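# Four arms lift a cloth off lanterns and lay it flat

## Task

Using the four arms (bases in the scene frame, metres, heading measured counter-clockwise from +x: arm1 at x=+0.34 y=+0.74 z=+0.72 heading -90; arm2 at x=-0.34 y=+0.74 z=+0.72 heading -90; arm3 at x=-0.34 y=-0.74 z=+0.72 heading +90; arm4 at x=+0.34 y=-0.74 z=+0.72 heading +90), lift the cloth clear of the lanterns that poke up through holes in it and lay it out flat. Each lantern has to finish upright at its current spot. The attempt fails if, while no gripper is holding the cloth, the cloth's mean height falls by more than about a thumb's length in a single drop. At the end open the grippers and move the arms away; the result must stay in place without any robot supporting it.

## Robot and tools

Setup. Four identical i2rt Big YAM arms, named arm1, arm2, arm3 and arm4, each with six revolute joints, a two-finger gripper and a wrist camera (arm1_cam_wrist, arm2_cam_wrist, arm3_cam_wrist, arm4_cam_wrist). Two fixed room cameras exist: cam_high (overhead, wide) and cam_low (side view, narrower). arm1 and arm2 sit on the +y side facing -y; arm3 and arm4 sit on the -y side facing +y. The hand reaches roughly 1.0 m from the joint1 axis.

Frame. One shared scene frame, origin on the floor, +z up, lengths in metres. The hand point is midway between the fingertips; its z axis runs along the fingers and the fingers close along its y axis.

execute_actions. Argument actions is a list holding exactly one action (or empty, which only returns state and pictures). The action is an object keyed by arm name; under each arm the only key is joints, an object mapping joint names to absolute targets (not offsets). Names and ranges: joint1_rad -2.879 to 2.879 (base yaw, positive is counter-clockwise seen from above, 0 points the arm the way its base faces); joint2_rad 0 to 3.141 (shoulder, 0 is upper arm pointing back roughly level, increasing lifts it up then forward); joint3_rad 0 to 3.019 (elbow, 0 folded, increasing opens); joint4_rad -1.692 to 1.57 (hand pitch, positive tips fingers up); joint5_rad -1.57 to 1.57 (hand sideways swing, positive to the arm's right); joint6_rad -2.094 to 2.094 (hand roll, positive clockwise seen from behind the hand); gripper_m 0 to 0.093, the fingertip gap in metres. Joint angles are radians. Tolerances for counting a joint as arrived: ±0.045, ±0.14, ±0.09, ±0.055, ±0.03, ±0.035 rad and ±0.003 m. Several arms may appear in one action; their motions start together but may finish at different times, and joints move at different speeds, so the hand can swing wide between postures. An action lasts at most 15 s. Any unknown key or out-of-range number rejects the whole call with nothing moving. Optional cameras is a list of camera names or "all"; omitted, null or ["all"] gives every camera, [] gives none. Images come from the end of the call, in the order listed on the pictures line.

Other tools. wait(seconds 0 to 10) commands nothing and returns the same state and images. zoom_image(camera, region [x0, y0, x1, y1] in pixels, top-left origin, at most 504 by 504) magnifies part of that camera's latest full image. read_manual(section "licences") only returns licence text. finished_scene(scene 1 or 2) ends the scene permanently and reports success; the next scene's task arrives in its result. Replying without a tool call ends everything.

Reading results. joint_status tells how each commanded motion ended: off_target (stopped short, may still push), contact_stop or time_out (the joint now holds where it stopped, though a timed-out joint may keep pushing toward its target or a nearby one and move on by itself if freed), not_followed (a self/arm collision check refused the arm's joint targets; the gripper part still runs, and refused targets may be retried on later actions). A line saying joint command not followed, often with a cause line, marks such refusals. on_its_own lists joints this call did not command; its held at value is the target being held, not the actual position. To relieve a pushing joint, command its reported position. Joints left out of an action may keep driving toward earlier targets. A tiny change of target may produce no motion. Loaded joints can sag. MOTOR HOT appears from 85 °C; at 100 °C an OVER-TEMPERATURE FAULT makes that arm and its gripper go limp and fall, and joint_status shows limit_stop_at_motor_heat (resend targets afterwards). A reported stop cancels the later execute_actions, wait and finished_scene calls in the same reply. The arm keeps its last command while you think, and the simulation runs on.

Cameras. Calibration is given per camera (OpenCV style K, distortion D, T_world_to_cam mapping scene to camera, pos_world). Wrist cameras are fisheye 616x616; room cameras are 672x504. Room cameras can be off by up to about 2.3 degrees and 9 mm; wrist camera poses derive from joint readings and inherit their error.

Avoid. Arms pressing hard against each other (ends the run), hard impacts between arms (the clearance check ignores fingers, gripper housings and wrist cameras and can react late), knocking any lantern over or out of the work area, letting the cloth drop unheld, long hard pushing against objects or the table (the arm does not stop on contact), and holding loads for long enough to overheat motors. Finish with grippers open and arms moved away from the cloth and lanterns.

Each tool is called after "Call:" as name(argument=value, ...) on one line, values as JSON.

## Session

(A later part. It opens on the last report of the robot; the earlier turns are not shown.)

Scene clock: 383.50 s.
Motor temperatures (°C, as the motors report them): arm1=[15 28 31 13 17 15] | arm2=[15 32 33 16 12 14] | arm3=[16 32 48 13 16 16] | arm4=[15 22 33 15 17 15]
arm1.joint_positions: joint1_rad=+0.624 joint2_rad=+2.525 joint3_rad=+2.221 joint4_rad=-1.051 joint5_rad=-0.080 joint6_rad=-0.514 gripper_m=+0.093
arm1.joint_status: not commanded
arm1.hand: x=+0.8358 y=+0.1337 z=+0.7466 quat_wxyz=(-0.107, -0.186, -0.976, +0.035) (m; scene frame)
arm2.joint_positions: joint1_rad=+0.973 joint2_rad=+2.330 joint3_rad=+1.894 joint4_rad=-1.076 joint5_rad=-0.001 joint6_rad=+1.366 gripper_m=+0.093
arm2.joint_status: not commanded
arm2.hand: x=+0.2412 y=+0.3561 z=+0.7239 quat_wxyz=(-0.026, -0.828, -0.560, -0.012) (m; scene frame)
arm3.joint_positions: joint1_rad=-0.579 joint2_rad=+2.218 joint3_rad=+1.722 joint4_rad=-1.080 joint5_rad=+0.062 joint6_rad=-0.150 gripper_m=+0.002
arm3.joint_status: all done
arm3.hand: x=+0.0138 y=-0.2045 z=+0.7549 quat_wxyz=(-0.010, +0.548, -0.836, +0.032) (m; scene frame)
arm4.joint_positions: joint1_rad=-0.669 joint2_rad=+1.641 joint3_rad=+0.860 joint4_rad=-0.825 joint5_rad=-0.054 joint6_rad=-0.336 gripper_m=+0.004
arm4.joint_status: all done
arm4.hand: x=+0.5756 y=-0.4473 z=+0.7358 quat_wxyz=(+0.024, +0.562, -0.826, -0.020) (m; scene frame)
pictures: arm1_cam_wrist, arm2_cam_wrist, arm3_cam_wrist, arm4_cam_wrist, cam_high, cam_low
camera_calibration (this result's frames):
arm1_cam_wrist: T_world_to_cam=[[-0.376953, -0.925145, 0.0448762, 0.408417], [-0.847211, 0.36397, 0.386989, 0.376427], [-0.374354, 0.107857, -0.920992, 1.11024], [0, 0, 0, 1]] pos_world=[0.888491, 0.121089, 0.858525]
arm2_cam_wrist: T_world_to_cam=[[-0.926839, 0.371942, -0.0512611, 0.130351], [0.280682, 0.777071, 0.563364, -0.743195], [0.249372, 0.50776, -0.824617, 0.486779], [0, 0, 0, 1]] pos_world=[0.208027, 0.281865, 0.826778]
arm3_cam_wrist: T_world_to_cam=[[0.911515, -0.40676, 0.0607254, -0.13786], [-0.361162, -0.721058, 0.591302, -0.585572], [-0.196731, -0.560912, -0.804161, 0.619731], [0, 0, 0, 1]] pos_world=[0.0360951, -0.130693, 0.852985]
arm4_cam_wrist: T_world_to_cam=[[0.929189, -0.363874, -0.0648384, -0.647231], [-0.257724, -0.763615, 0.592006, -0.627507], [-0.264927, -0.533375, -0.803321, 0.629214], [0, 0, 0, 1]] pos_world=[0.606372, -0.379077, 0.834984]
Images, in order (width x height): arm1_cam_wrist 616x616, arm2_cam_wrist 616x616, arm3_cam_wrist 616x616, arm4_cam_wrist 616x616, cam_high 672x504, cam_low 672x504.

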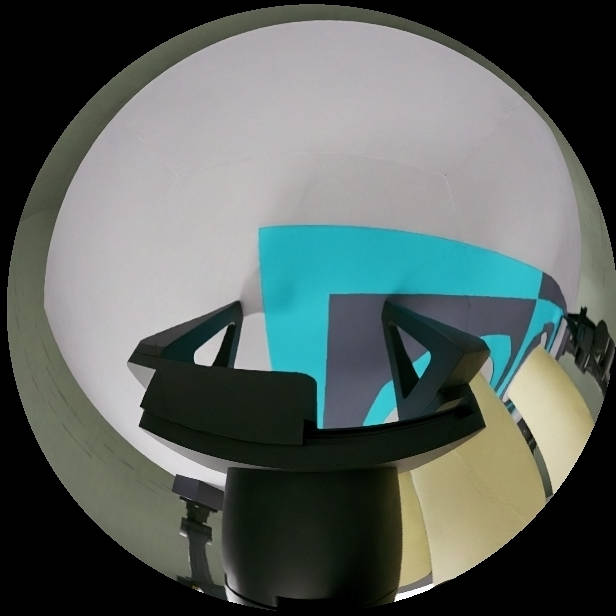

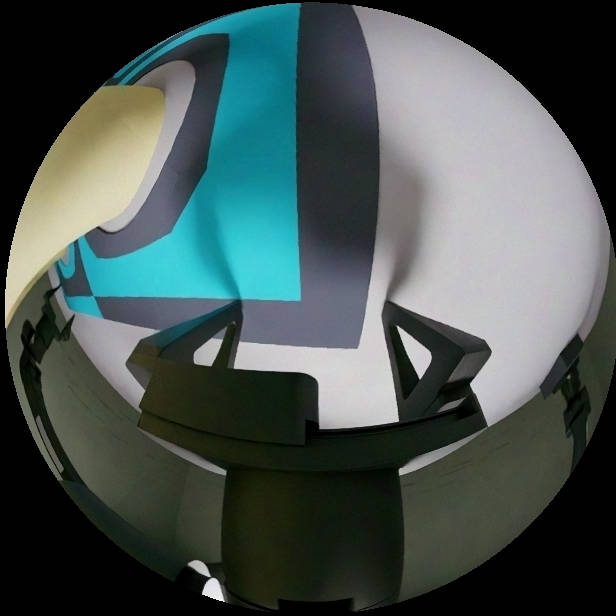

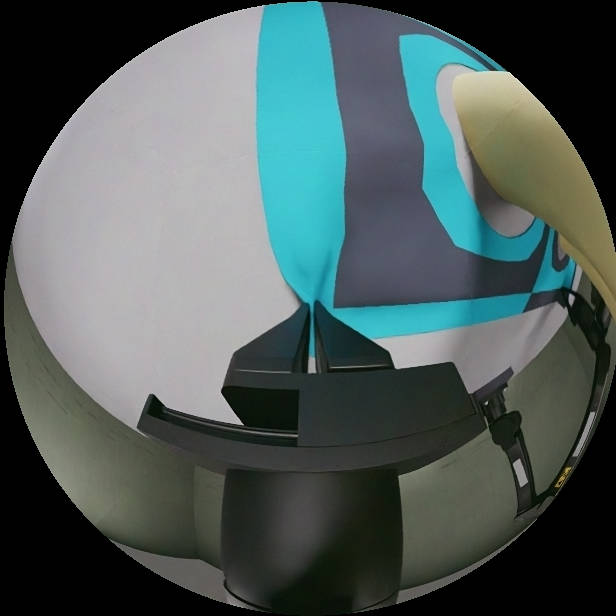

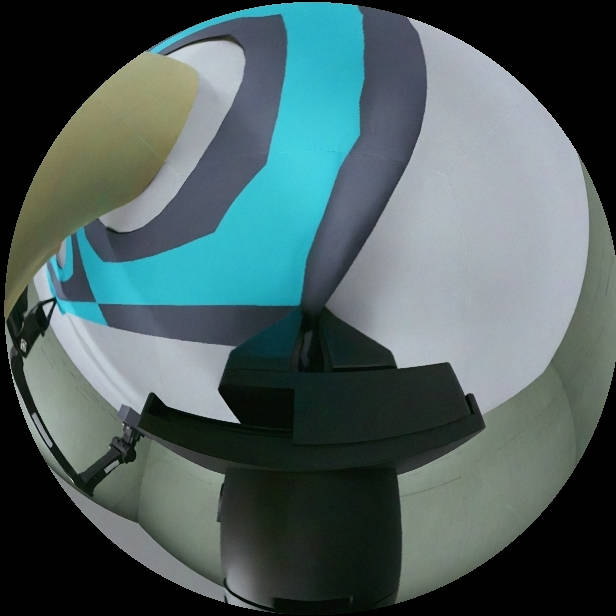

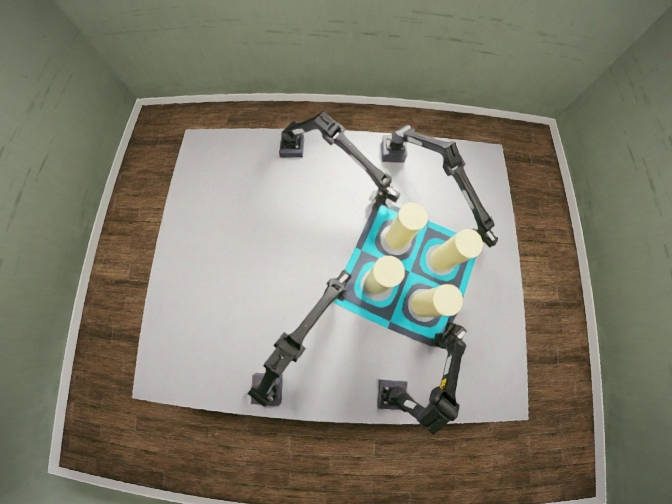

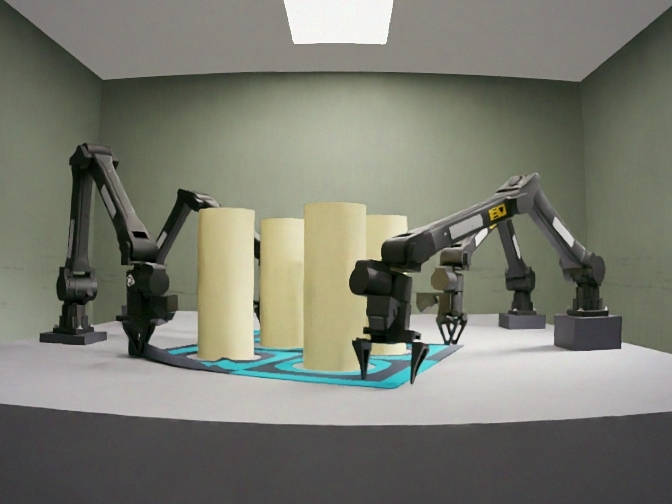

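Call:
execute_actions(actions=[])

Scene clock: 401.87 s.
Motor temperatures (°C, as the motors report them): arm1=[15 28 31 13 17 15] | arm2=[15 32 33 16 12 14] | arm3=[16 34 49 13 17 16] | arm4=[15 22 33 15 16 15]
arm1.joint_positions: joint1_rad=+0.624 joint2_rad=+2.525 joint3_rad=+2.221 joint4_rad=-1.051 joint5_rad=-0.080 joint6_rad=-0.514 gripper_m=+0.093
arm1.joint_status: not commanded
arm1.hand: x=+0.8358 y=+0.1337 z=+0.7466 quat_wxyz=(-0.107, -0.186, -0.976, +0.035) (m; scene frame)
arm2.joint_positions: joint1_rad=+0.973 joint2_rad=+2.330 joint3_rad=+1.894 joint4_rad=-1.076 joint5_rad=-0.001 joint6_rad=+1.366 gripper_m=+0.093
arm2.joint_status: not commanded
arm2.hand: x=+0.2412 y=+0.3561 z=+0.7239 quat_wxyz=(-0.026, -0.828, -0.560, -0.012) (m; scene frame)
arm3.joint_positions: joint1_rad=-0.579 joint2_rad=+2.218 joint3_rad=+1.722 joint4_rad=-1.080 joint5_rad=+0.062 joint6_rad=-0.150 gripper_m=+0.002
arm3.joint_status: all done
arm3.hand: x=+0.0138 y=-0.2045 z=+0.7549 quat_wxyz=(-0.010, +0.548, -0.836, +0.032) (m; scene frame)
arm4.joint_positions: joint1_rad=-0.669 joint2_rad=+1.641 joint3_rad=+0.860 joint4_rad=-0.825 joint5_rad=-0.054 joint6_rad=-0.336 gripper_m=+0.004
arm4.joint_status: all done
arm4.hand: x=+0.5756 y=-0.4473 z=+0.7358 quat_wxyz=(+0.024, +0.562, -0.826, -0.020) (m; scene frame)
pictures: arm1_cam_wrist, arm2_cam_wrist, arm3_cam_wrist, arm4_cam_wrist, cam_high, cam_low
camera_calibration (this result's frames):
arm1_cam_wrist: T_world_to_cam=[[-0.376953, -0.925145, 0.0448762, 0.408417], [-0.847211, 0.36397, 0.386989, 0.376427], [-0.374354, 0.107857, -0.920992, 1.11024], [0, 0, 0, 1]] pos_world=[0.888491, 0.121089, 0.858525]
arm2_cam_wrist: T_world_to_cam=[[-0.926839, 0.371942, -0.0512611, 0.130351], [0.280682, 0.777071, 0.563364, -0.743195], [0.249372, 0.50776, -0.824617, 0.486779], [0, 0, 0, 1]] pos_world=[0.208027, 0.281865, 0.826778]
arm3_cam_wrist: T_world_to_cam=[[0.911515, -0.40676, 0.0607254, -0.13786], [-0.361162, -0.721058, 0.591302, -0.585572], [-0.196731, -0.560912, -0.804161, 0.619731], [0, 0, 0, 1]] pos_world=[0.0360951, -0.130693, 0.852985]
arm4_cam_wrist: T_world_to_cam=[[0.929189, -0.363874, -0.0648384, -0.647231], [-0.257724, -0.763615, 0.592006, -0.627507], [-0.264927, -0.533375, -0.803321, 0.629214], [0, 0, 0, 1]] pos_world=[0.606372, -0.379077, 0.834984]
Images, in order (width x height): arm1_cam_wrist 616x616, arm2_cam_wrist 616x616, arm3_cam_wrist 616x616, arm4_cam_wrist 616x616, cam_high 672x504, cam_low 672x504.

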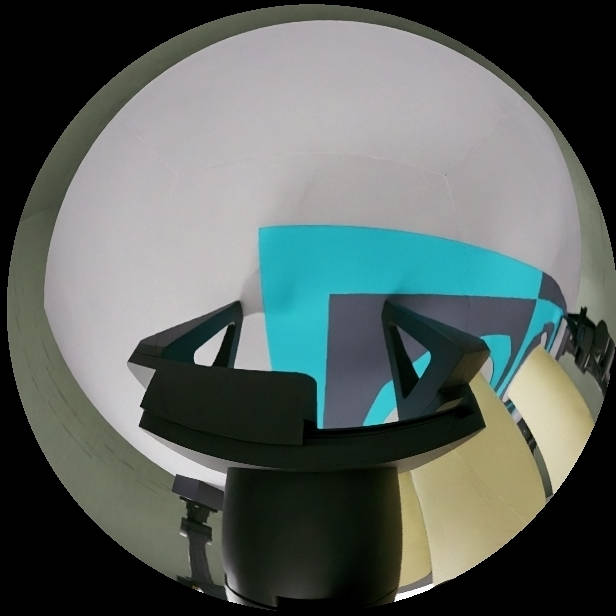

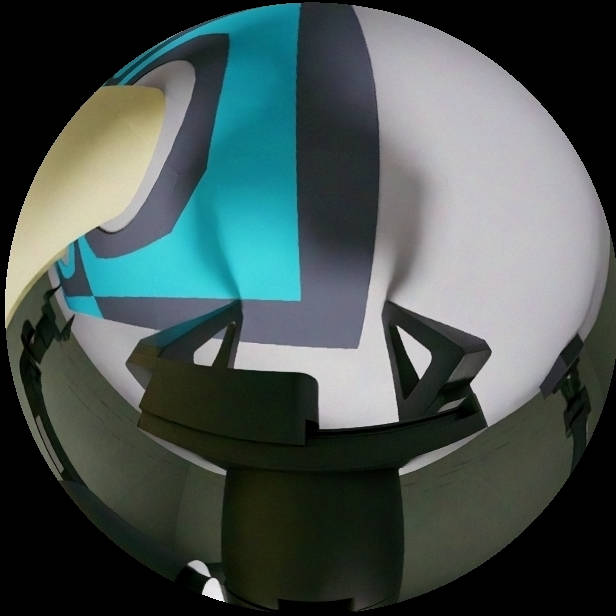

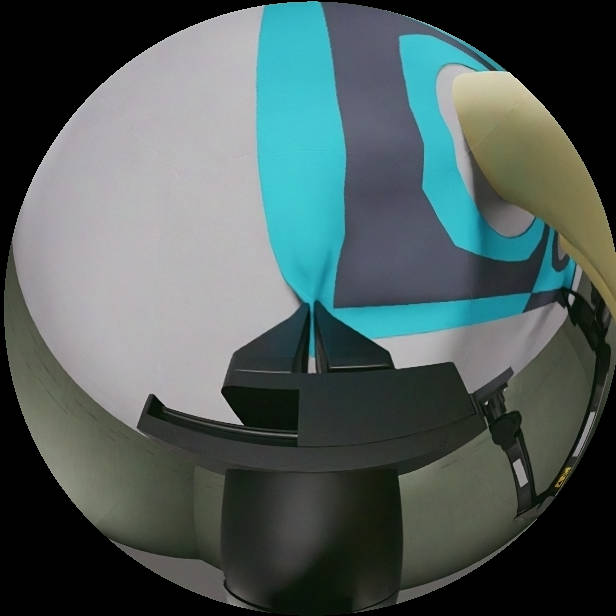

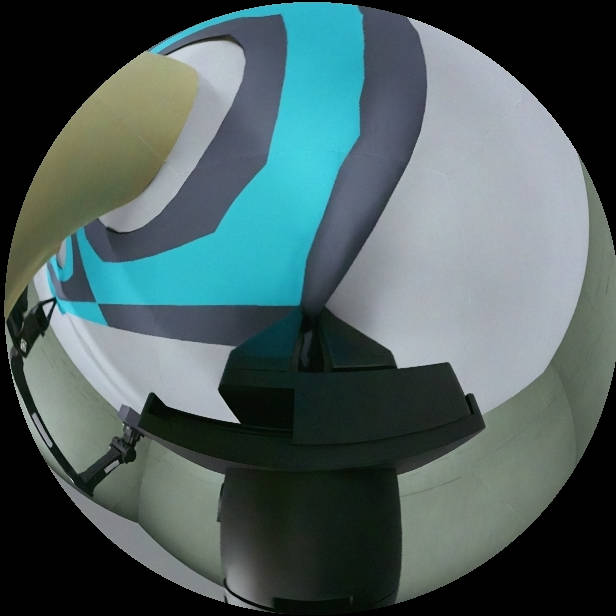

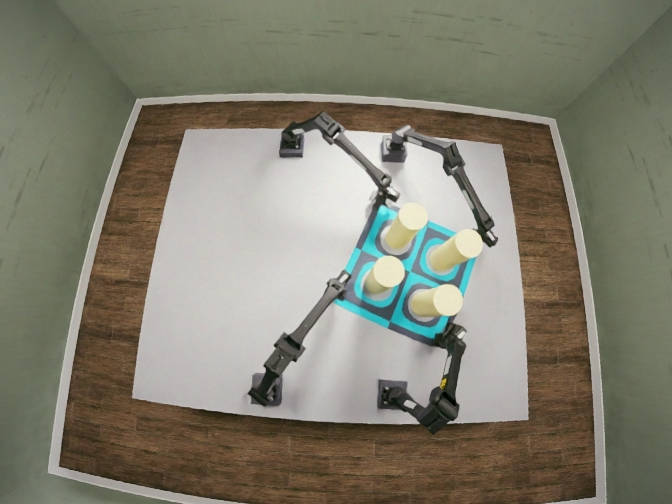

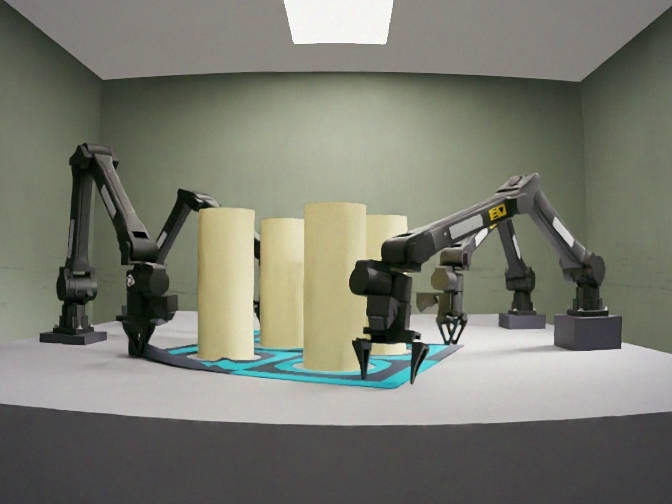

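Call:
execute_actions(actions=[{"arm3": {"joints": {"joint1_rad": -0.538}}, "arm1": {"joints": {"gripper_m": 0.0}}, "arm2": {"joints": {"gripper_m": 0.0}}}])

Scene clock: 410.17 s.
Motor temperatures (°C, as the motors report them): arm1=[15 28 30 13 17 15] | arm2=[15 32 33 16 12 14] | arm3=[16 34 49 13 17 16] | arm4=[15 22 33 15 16 15]
arm1.joint_positions: joint1_rad=+0.619 joint2_rad=+2.525 joint3_rad=+2.221 joint4_rad=-1.044 joint5_rad=-0.070 joint6_rad=-0.514 gripper_m=+0.003
arm1.joint_status: gripper_m off_target (ended at +0.003, target +0.000)
arm1.hand: x=+0.8323 y=+0.1286 z=+0.7471 quat_wxyz=(-0.106, -0.189, -0.975, +0.041) (m; scene frame)
arm2.joint_positions: joint1_rad=+0.973 joint2_rad=+2.331 joint3_rad=+1.893 joint4_rad=-1.072 joint5_rad=-0.001 joint6_rad=+1.367 gripper_m=+0.003
arm2.joint_status: gripper_m off_target (ended at +0.003, target +0.000)
arm2.hand: x=+0.2414 y=+0.3559 z=+0.7231 quat_wxyz=(-0.027, -0.828, -0.559, -0.012) (m; scene frame)
arm3.joint_positions: joint1_rad=-0.572 joint2_rad=+2.218 joint3_rad=+1.722 joint4_rad=-1.080 joint5_rad=+0.062 joint6_rad=-0.150 gripper_m=+0.002
arm3.joint_status: all done
arm3.hand: x=+0.0099 y=-0.2020 z=+0.7549 quat_wxyz=(-0.010, +0.551, -0.834, +0.032) (m; scene frame)
arm4.joint_positions: joint1_rad=-0.667 joint2_rad=+1.641 joint3_rad=+0.860 joint4_rad=-0.826 joint5_rad=-0.058 joint6_rad=-0.336 gripper_m=+0.004
arm4.joint_status: not commanded
arm4.hand: x=+0.5745 y=-0.4468 z=+0.7359 quat_wxyz=(+0.025, +0.562, -0.826, -0.022) (m; scene frame)
pictures: arm1_cam_wrist, arm2_cam_wrist, arm3_cam_wrist, arm4_cam_wrist, cam_high, cam_low
camera_calibration (this result's frames):
arm1_cam_wrist: T_world_to_cam=[[-0.382998, -0.921987, 0.0570413, 0.397899], [-0.843478, 0.374226, 0.385356, 0.371921], [-0.376639, 0.0994772, -0.921003, 1.11292], [0, 0, 0, 1]] pos_world=[0.88527, 0.116965, 0.858981]
arm2_cam_wrist: T_world_to_cam=[[-0.926471, 0.372598, -0.053133, 0.131663], [0.280369, 0.77743, 0.563024, -0.742447], [0.251089, 0.506728, -0.824731, 0.486121], [0, 0, 0, 1]] pos_world=[0.208082, 0.281813, 0.82593]
arm3_cam_wrist: T_world_to_cam=[[0.914441, -0.400142, 0.0606885, -0.131953], [-0.3559, -0.723651, 0.591324, -0.585746], [-0.192696, -0.56233, -0.804148, 0.620023], [0, 0, 0, 1]] pos_world=[0.0316719, -0.128019, 0.852963]
arm4_cam_wrist: T_world_to_cam=[[0.929032, -0.363547, -0.0687949, -0.64296], [-0.255385, -0.764605, 0.591741, -0.629013], [-0.267727, -0.532178, -0.803187, 0.631288], [0, 0, 0, 1]] pos_world=[0.605703, -0.378735, 0.835022]
Images, in order (width x height): arm1_cam_wrist 616x616, arm2_cam_wrist 616x616, arm3_cam_wrist 616x616, arm4_cam_wrist 616x616, cam_high 672x504, cam_low 672x504.

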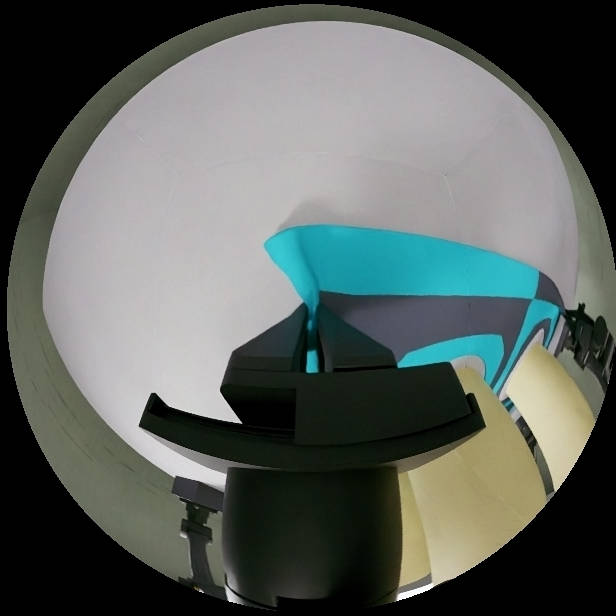

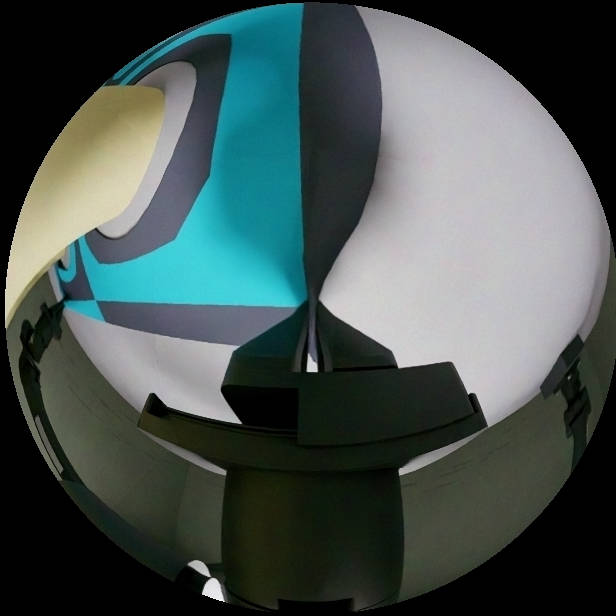

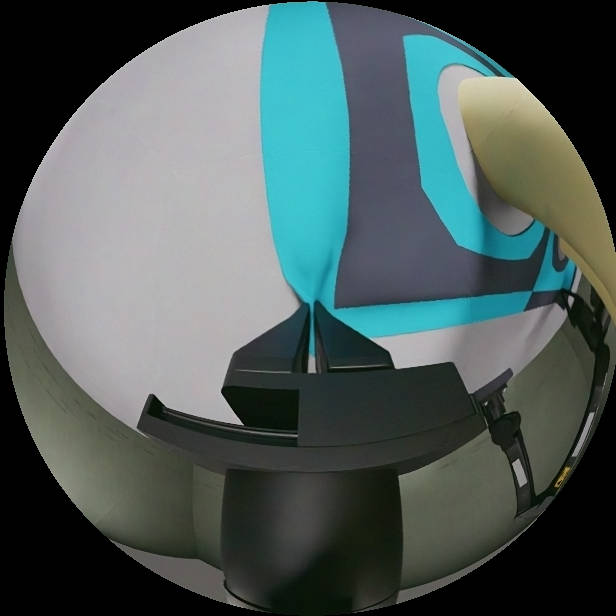

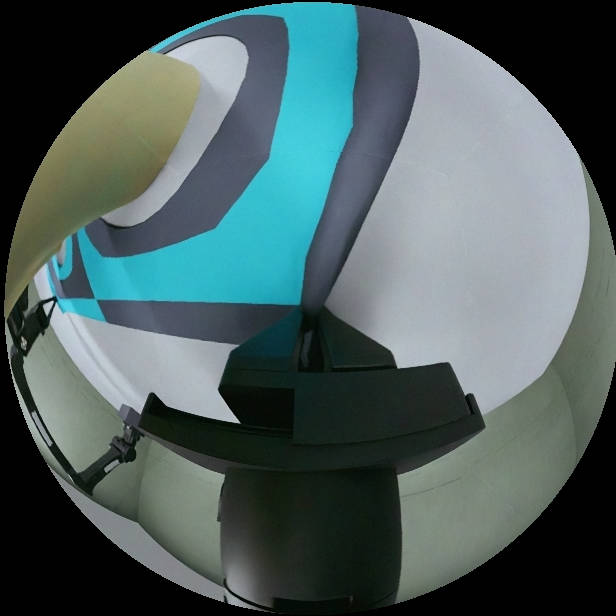

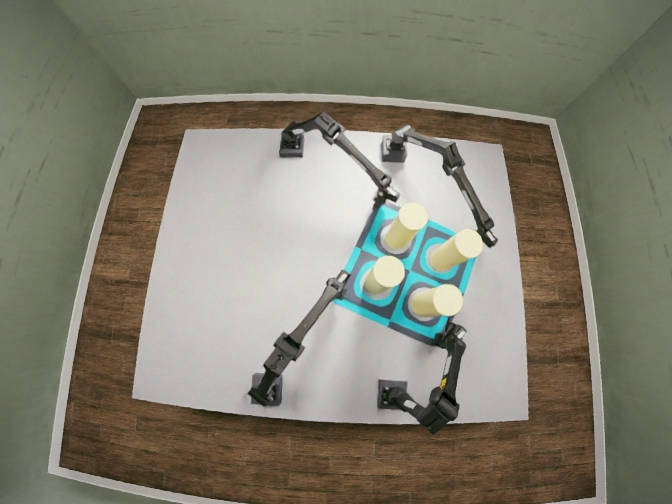

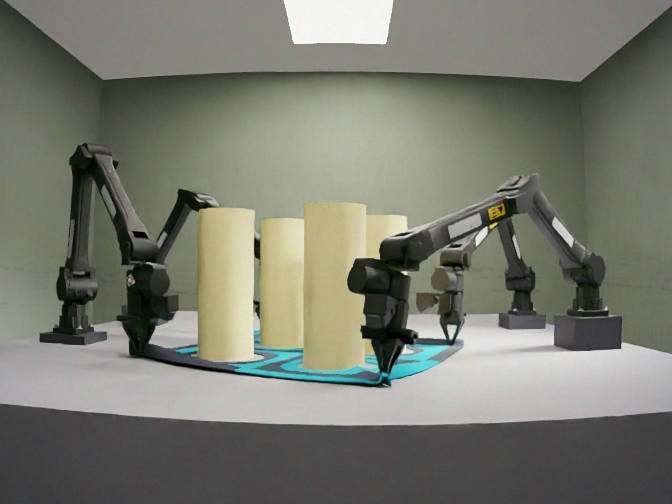

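Call:
zoom_image(camera="cam_high", region=[310, 180, 510, 370])

Region (310, 180, 510, 370) of cam_high's 672x504 image, scaled by 2.520, with more detail than that image has; it fills the top 479 rows of this view, and the rest is white.

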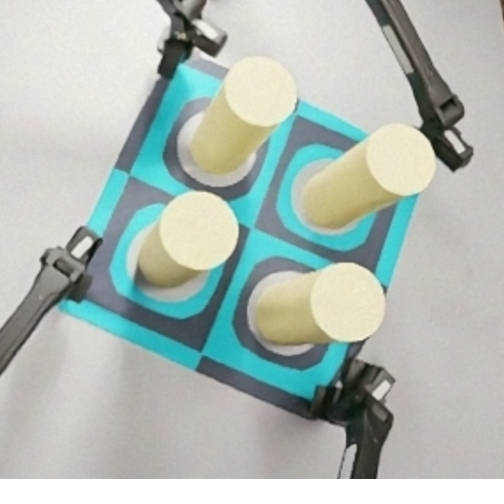

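Call:
execute_actions(actions=[{"arm1": {"joints": {"joint2_rad": 2.434, "joint4_rad": -1.113}}, "arm2": {"joints": {"joint2_rad": 2.231, "joint4_rad": -1.142}}, "arm3": {"joints": {"joint2_rad": 2.136, "joint4_rad": -1.137}}, "arm4": {"joints": {"joint2_rad": 1.524, "joint3_rad": 0.950, "joint4_rad": -1.005}}}])

Scene clock: 531.50 s.
Motor temperatures (°C, as the motors report them): arm1=[15 30 30 13 17 15] | arm2=[15 32 32 16 12 14] | arm3=[16 37 49 13 17 16] | arm4=[15 22 33 15 17 15]
arm1.joint_positions: joint1_rad=+0.619 joint2_rad=+2.448 joint3_rad=+2.221 joint4_rad=-1.100 joint5_rad=-0.070 joint6_rad=-0.514 gripper_m=+0.003
arm1.joint_status: all done
arm1.hand: x=+0.8318 y=+0.1288 z=+0.8030 quat_wxyz=(-0.114, -0.188, -0.974, +0.048) (m; scene frame)
arm2.joint_positions: joint1_rad=+0.973 joint2_rad=+2.226 joint3_rad=+1.890 joint4_rad=-1.122 joint5_rad=+0.000 joint6_rad=+1.367 gripper_m=+0.003
arm2.joint_status: all done
arm2.hand: x=+0.2431 y=+0.3545 z=+0.7918 quat_wxyz=(-0.051, -0.828, -0.558, -0.022) (m; scene frame)
arm3.joint_positions: joint1_rad=-0.572 joint2_rad=+2.117 joint3_rad=+1.722 joint4_rad=-1.112 joint5_rad=+0.062 joint6_rad=-0.149 gripper_m=+0.002
arm3.joint_status: all done
arm3.hand: x=+0.0128 y=-0.1968 z=+0.8174 quat_wxyz=(-0.041, +0.550, -0.834, +0.017) (m; scene frame)
arm4.joint_positions: joint1_rad=-0.664 joint2_rad=+1.517 joint3_rad=+0.924 joint4_rad=-0.990 joint5_rad=-0.061 joint6_rad=-0.336 gripper_m=+0.004
arm4.joint_status: all done
arm4.hand: x=+0.5760 y=-0.4419 z=+0.8000 quat_wxyz=(+0.014, +0.564, -0.825, -0.026) (m; scene frame)
pictures: arm1_cam_wrist, arm2_cam_wrist, arm3_cam_wrist, arm4_cam_wrist, cam_high, cam_low
camera_calibration (this result's frames):
arm1_cam_wrist: T_world_to_cam=[[-0.383918, -0.920916, 0.0672408, 0.387106], [-0.848327, 0.380537, 0.368148, 0.366866], [-0.364621, 0.0842966, -0.927332, 1.16122], [0, 0, 0, 1]] pos_world=[0.883243, 0.118999, 0.915742]
arm2_cam_wrist: T_world_to_cam=[[-0.92285, 0.370751, -0.104358, 0.177696], [0.256599, 0.793882, 0.551279, -0.771277], [0.287235, 0.48197, -0.827769, 0.545507], [0, 0, 0, 1]] pos_world=[0.205207, 0.283504, 0.895286]
arm3_cam_wrist: T_world_to_cam=[[0.912047, -0.40405, 0.0700971, -0.144741], [-0.376271, -0.756556, 0.53483, -0.577938], [-0.163066, -0.514165, -0.842047, 0.713823], [0, 0, 0, 1]] pos_world=[0.0309494, -0.128702, 0.920317]
arm4_cam_wrist: T_world_to_cam=[[0.931322, -0.358664, -0.063237, -0.641731], [-0.260508, -0.777391, 0.572538, -0.650189], [-0.254509, -0.516743, -0.817436, 0.696407], [0, 0, 0, 1]] pos_world=[0.605521, -0.375753, 0.900945]
Images, in order (width x height): arm1_cam_wrist 616x616, arm2_cam_wrist 616x616, arm3_cam_wrist 616x616, arm4_cam_wrist 616x616, cam_high 672x504, cam_low 672x504.

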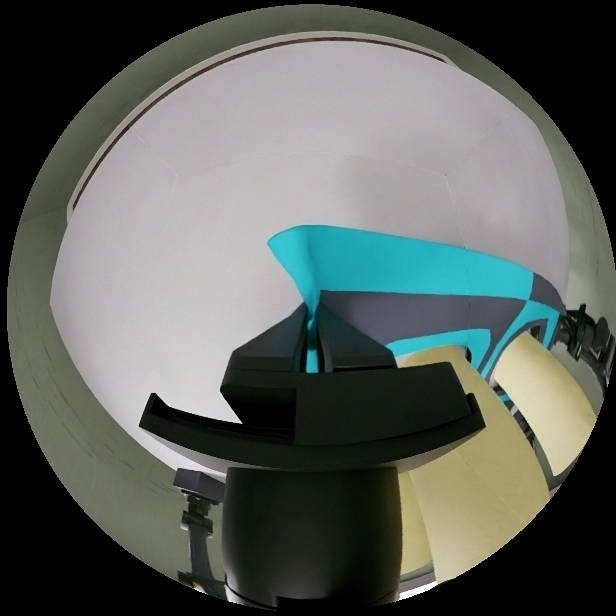

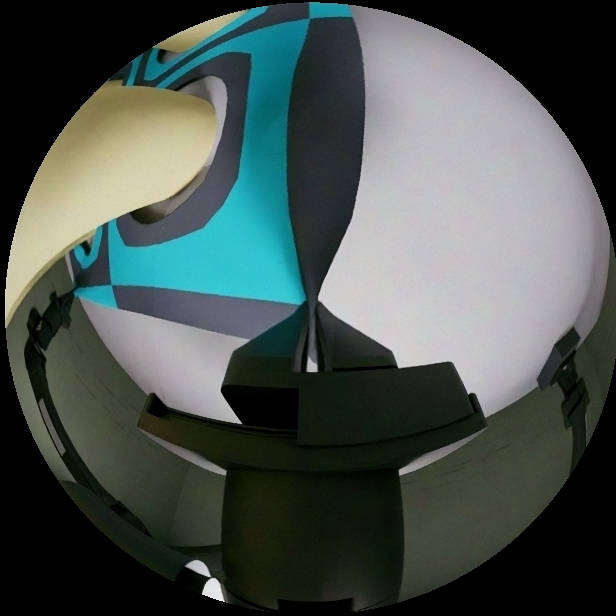

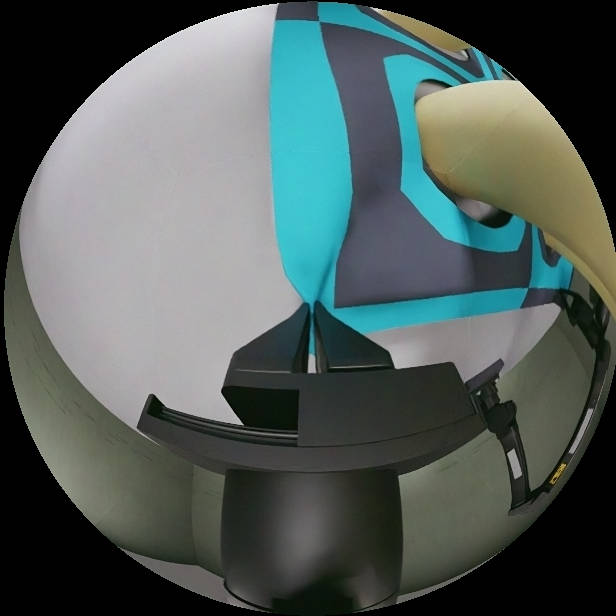

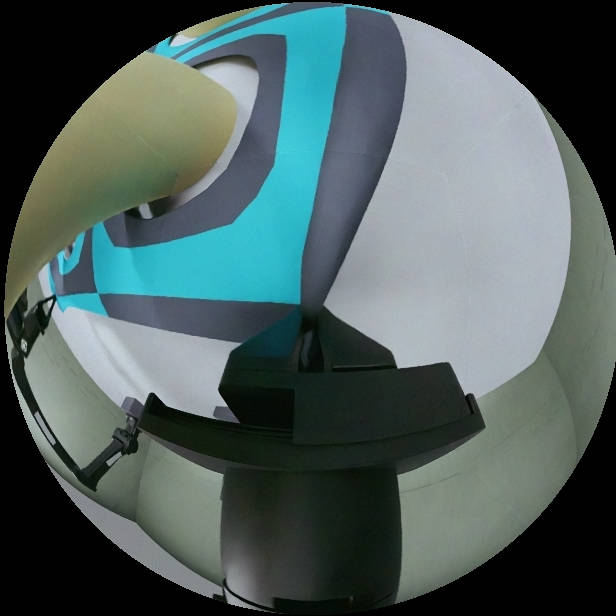

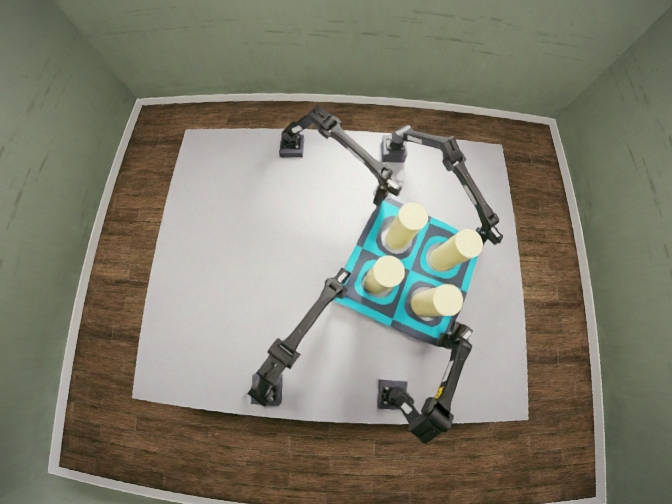

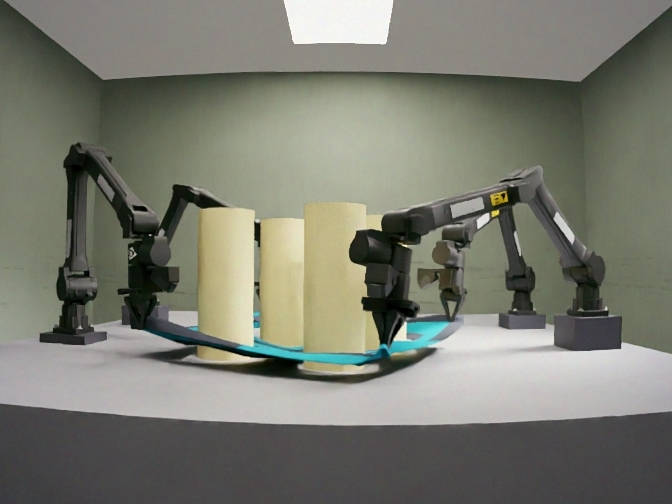

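Call:
execute_actions(actions=[{"arm1": {"joints": {"joint2_rad": 2.330, "joint4_rad": -1.152}}, "arm2": {"joints": {"joint2_rad": 2.134, "joint4_rad": -1.185}}, "arm3": {"joints": {"joint2_rad": 2.042, "joint4_rad": -1.189}}, "arm4": {"joints": {"joint2_rad": 1.439, "joint3_rad": 1.049, "joint4_rad": -1.212}}}])

Scene clock: 541.43 s.
Motor temperatures (°C, as the motors report them): arm1=[15 31 30 13 17 15] | arm2=[15 33 32 16 12 14] | arm3=[16 36 50 13 17 16] | arm4=[15 22 33 15 17 15]
arm1.joint_positions: joint1_rad=+0.618 joint2_rad=+2.330 joint3_rad=+2.214 joint4_rad=-1.142 joint5_rad=-0.068 joint6_rad=-0.514 gripper_m=+0.003
arm1.joint_status: all done
arm1.hand: x=+0.8303 y=+0.1279 z=+0.8873 quat_wxyz=(-0.139, -0.187, -0.970, +0.072) (m; scene frame)
arm2.joint_positions: joint1_rad=+0.973 joint2_rad=+2.133 joint3_rad=+1.890 joint4_rad=-1.163 joint5_rad=+0.001 joint6_rad=+1.367 gripper_m=+0.003
arm2.joint_status: all done
arm2.hand: x=+0.2410 y=+0.3555 z=+0.8530 quat_wxyz=(-0.076, -0.826, -0.557, -0.031) (m; scene frame)
arm3.joint_positions: joint1_rad=-0.572 joint2_rad=+2.025 joint3_rad=+1.722 joint4_rad=-1.163 joint5_rad=+0.062 joint6_rad=-0.149 gripper_m=+0.002
arm3.joint_status: all done
arm3.hand: x=+0.0099 y=-0.2010 z=+0.8732 quat_wxyz=(-0.060, +0.549, -0.834, +0.009) (m; scene frame)
arm4.joint_positions: joint1_rad=-0.663 joint2_rad=+1.432 joint3_rad=+1.021 joint4_rad=-1.196 joint5_rad=-0.061 joint6_rad=-0.336 gripper_m=+0.004
arm4.joint_status: all done
arm4.hand: x=+0.5724 y=-0.4456 z=+0.8634 quat_wxyz=(+0.026, +0.564, -0.825, -0.023) (m; scene frame)
pictures: arm1_cam_wrist, arm2_cam_wrist, arm3_cam_wrist, arm4_cam_wrist, cam_high, cam_low
camera_calibration (this result's frames):
arm1_cam_wrist: T_world_to_cam=[[-0.389357, -0.915365, 0.102511, 0.352564], [-0.86169, 0.401305, 0.310556, 0.394414], [-0.325411, 0.0325847, -0.945011, 1.2287], [0, 0, 0, 1]] pos_world=[0.876967, 0.124408, 1.0025]
arm2_cam_wrist: T_world_to_cam=[[-0.9172, 0.367105, -0.154847, 0.224731], [0.23345, 0.810111, 0.537793, -0.79398], [0.32287, 0.457115, -0.828734, 0.59733], [0, 0, 0, 1]] pos_world=[0.198618, 0.287663, 0.956824]
arm3_cam_wrist: T_world_to_cam=[[0.910542, -0.406447, 0.0755918, -0.15299], [-0.387325, -0.774765, 0.499719, -0.585002], [-0.144543, -0.484293, -0.862883, 0.782164], [0, 0, 0, 1]] pos_world=[0.0257747, -0.136624, 0.978817]
arm4_cam_wrist: T_world_to_cam=[[0.930345, -0.359613, -0.0716745, -0.628251], [-0.250883, -0.766808, 0.590815, -0.706837], [-0.267426, -0.53168, -0.803617, 0.734232], [0, 0, 0, 1]] pos_world=[0.603508, -0.37756, 0.962622]
Images, in order (width x height): arm1_cam_wrist 616x616, arm2_cam_wrist 616x616, arm3_cam_wrist 616x616, arm4_cam_wrist 616x616, cam_high 672x504, cam_low 672x504.

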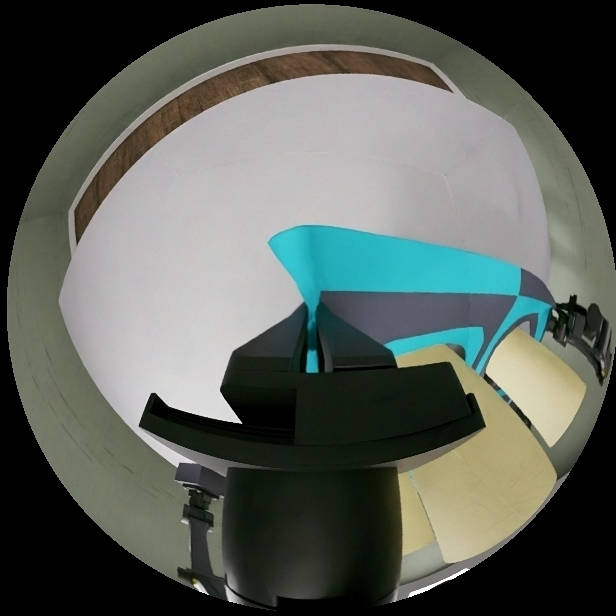

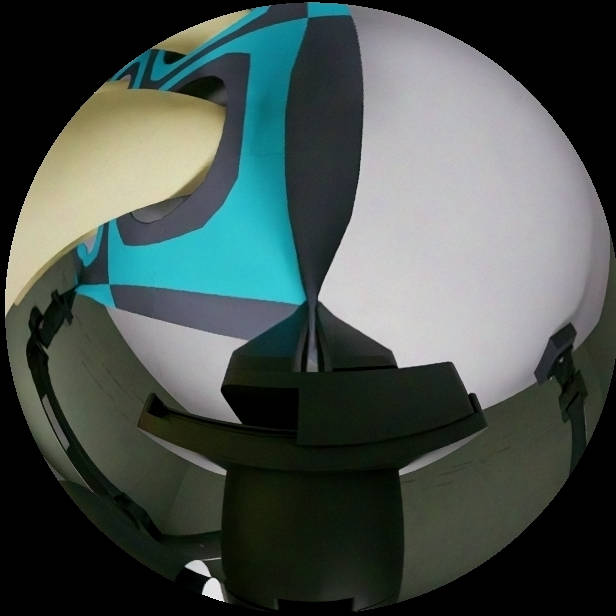

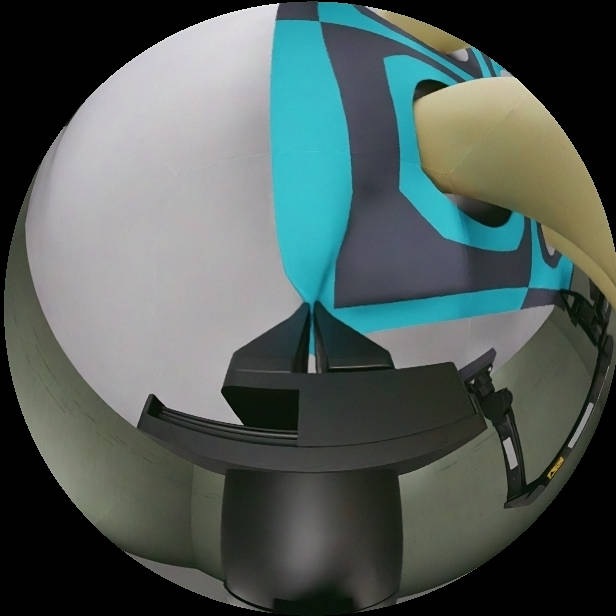

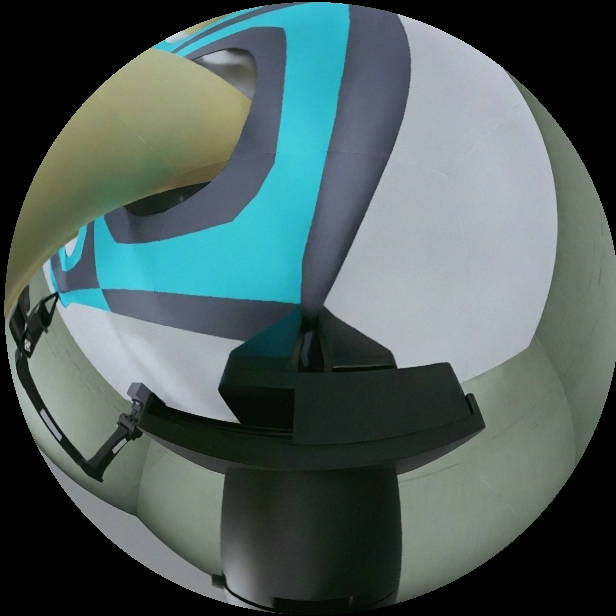

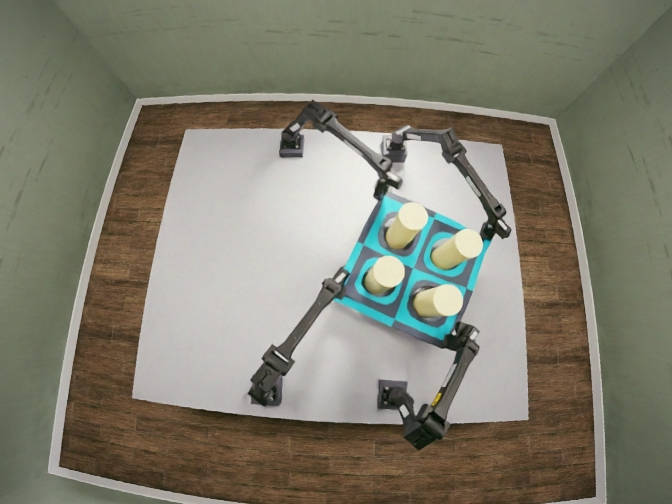

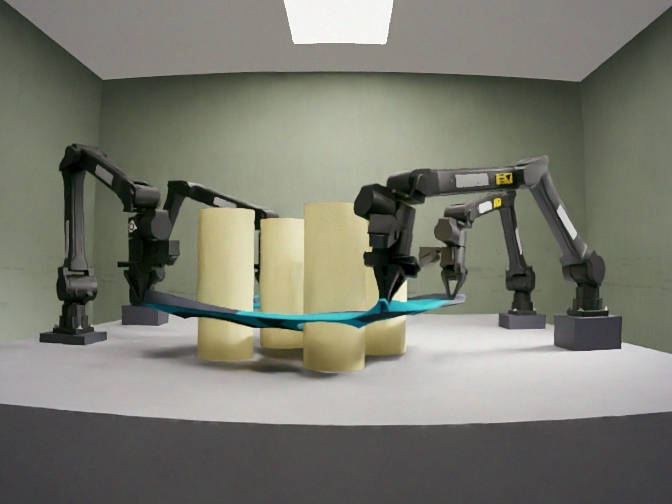

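Call:
zoom_image(camera="cam_high", region=[320, 170, 520, 360])

Region (320, 170, 520, 360) of cam_high's 672x504 image, scaled by 2.520, with more detail than that image has; it fills the top 479 rows of this view, and the rest is white.

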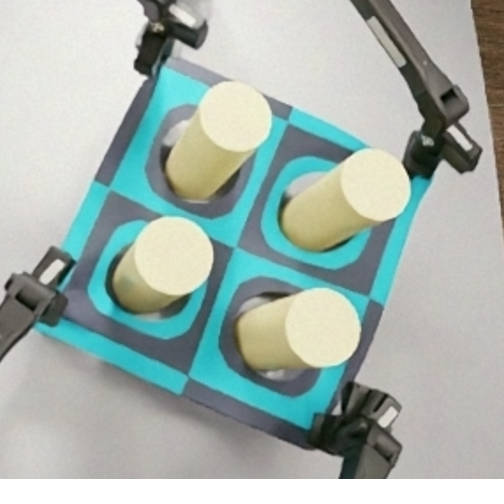

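Call:
execute_actions(actions=[{"arm1": {"joints": {"joint2_rad": 2.240}}, "arm2": {"joints": {"joint2_rad": 2.022}}, "arm3": {"joints": {"joint2_rad": 1.923}}, "arm4": {"joints": {"joint2_rad": 1.379, "joint3_rad": 1.192, "joint4_rad": -1.415}}}], cameras=["cam_high", "cam_low", "arm3_cam_wrist", "arm4_cam_wrist"])

Call:
zoom_image(camera="cam_high", region=[320, 170, 520, 360])

Scene clock: 553.77 s.
Motor temperatures (°C, as the motors report them): arm1=[15 31 31 13 17 15] | arm2=[15 34 32 16 12 14] | arm3=[16 36 50 13 17 16] | arm4=[15 22 35 15 17 15]
arm1.joint_positions: joint1_rad=+0.617 joint2_rad=+2.249 joint3_rad=+2.214 joint4_rad=-1.142 joint5_rad=-0.068 joint6_rad=-0.514 gripper_m=+0.003
arm1.joint_status: all done
arm1.hand: x=+0.8307 y=+0.1257 z=+0.9499 quat_wxyz=(-0.170, -0.184, -0.963, +0.098) (m; scene frame)
arm2.joint_positions: joint1_rad=+0.973 joint2_rad=+2.015 joint3_rad=+1.890 joint4_rad=-1.163 joint5_rad=+0.001 joint6_rad=+1.367 gripper_m=+0.003
arm2.joint_status: all done
arm2.hand: x=+0.2420 y=+0.3547 z=+0.9319 quat_wxyz=(-0.130, -0.821, -0.554, -0.054) (m; scene frame)
arm3.joint_positions: joint1_rad=-0.572 joint2_rad=+1.900 joint3_rad=+1.722 joint4_rad=-1.165 joint5_rad=+0.062 joint6_rad=-0.149 gripper_m=+0.002
arm3.joint_status: all done
arm3.hand: x=+0.0101 y=-0.2001 z=+0.9505 quat_wxyz=(-0.115, +0.545, -0.830, -0.017) (m; scene frame)
arm4.joint_positions: joint1_rad=-0.663 joint2_rad=+1.374 joint3_rad=+1.160 joint4_rad=-1.400 joint5_rad=-0.061 joint6_rad=-0.336 gripper_m=+0.004
arm4.joint_status: all done
arm4.hand: x=+0.5718 y=-0.4460 z=+0.9356 quat_wxyz=(+0.029, +0.564, -0.825, -0.023) (m; scene frame)
pictures: arm3_cam_wrist, arm4_cam_wrist, cam_high, cam_low
camera_calibration (this result's frames):
arm3_cam_wrist: T_world_to_cam=[[0.905371, -0.414707, 0.091219, -0.175087], [-0.415635, -0.821557, 0.390245, -0.527831], [-0.0868959, -0.391231, -0.916181, 0.918059], [0, 0, 0, 1]] pos_world=[0.0189097, -0.147081, 1.06306]
arm4_cam_wrist: T_world_to_cam=[[0.930051, -0.359965, -0.0736872, -0.620798], [-0.248547, -0.76405, 0.595359, -0.754233], [-0.270609, -0.5354, -0.800074, 0.788696], [0, 0, 0, 1]] pos_world=[0.603341, -0.37747, 1.03431]
Images, in order (width x height): arm3_cam_wrist 616x616, arm4_cam_wrist 616x616, cam_high 672x504, cam_low 672x504.

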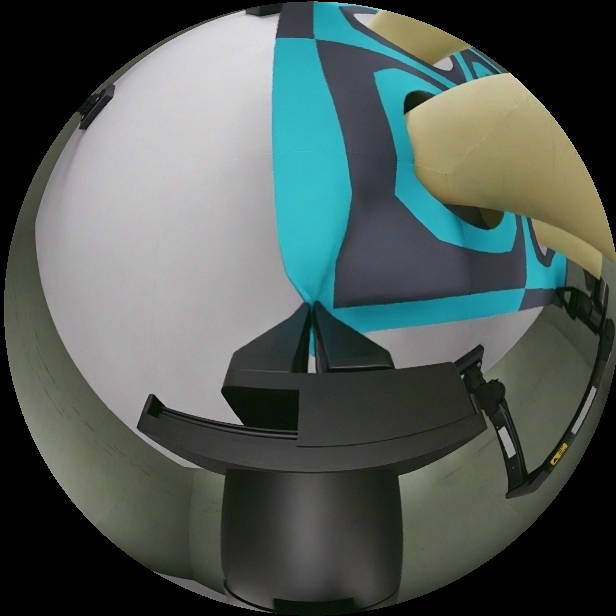

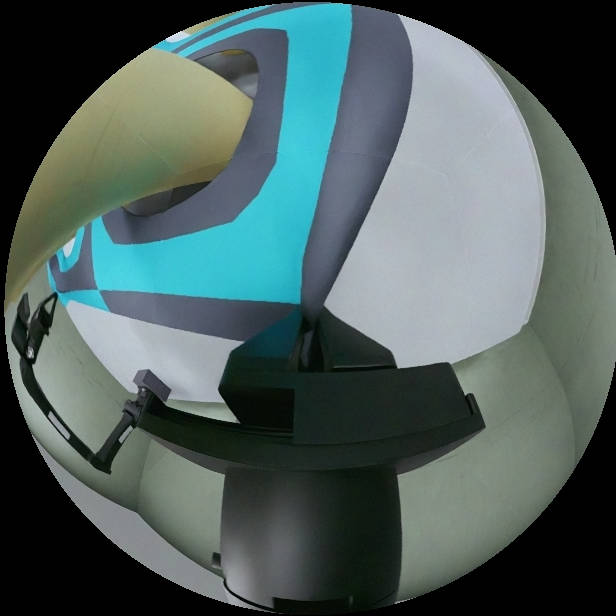

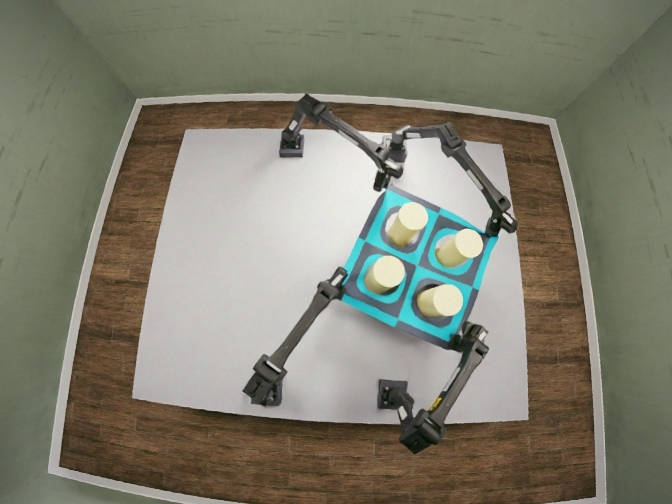

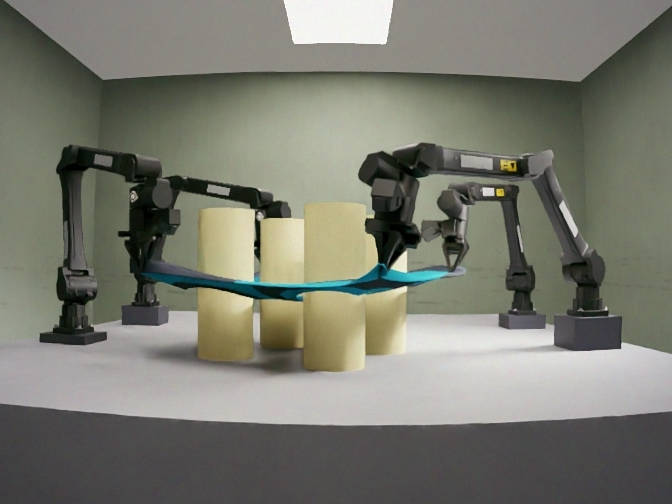

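Region (320, 170, 520, 360) of cam_high's 672x504 image, scaled by 2.520, with more detail than that image has; it fills the top 479 rows of this view, and the rest is white.

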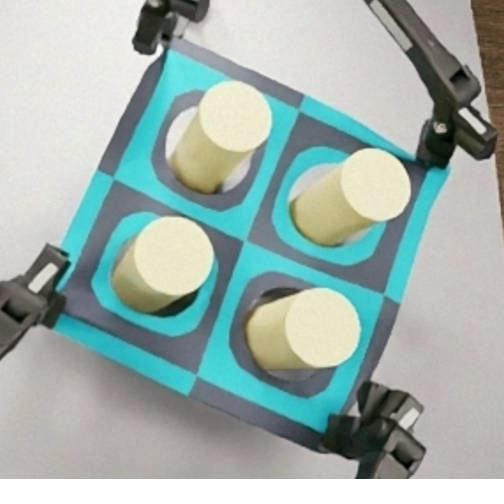

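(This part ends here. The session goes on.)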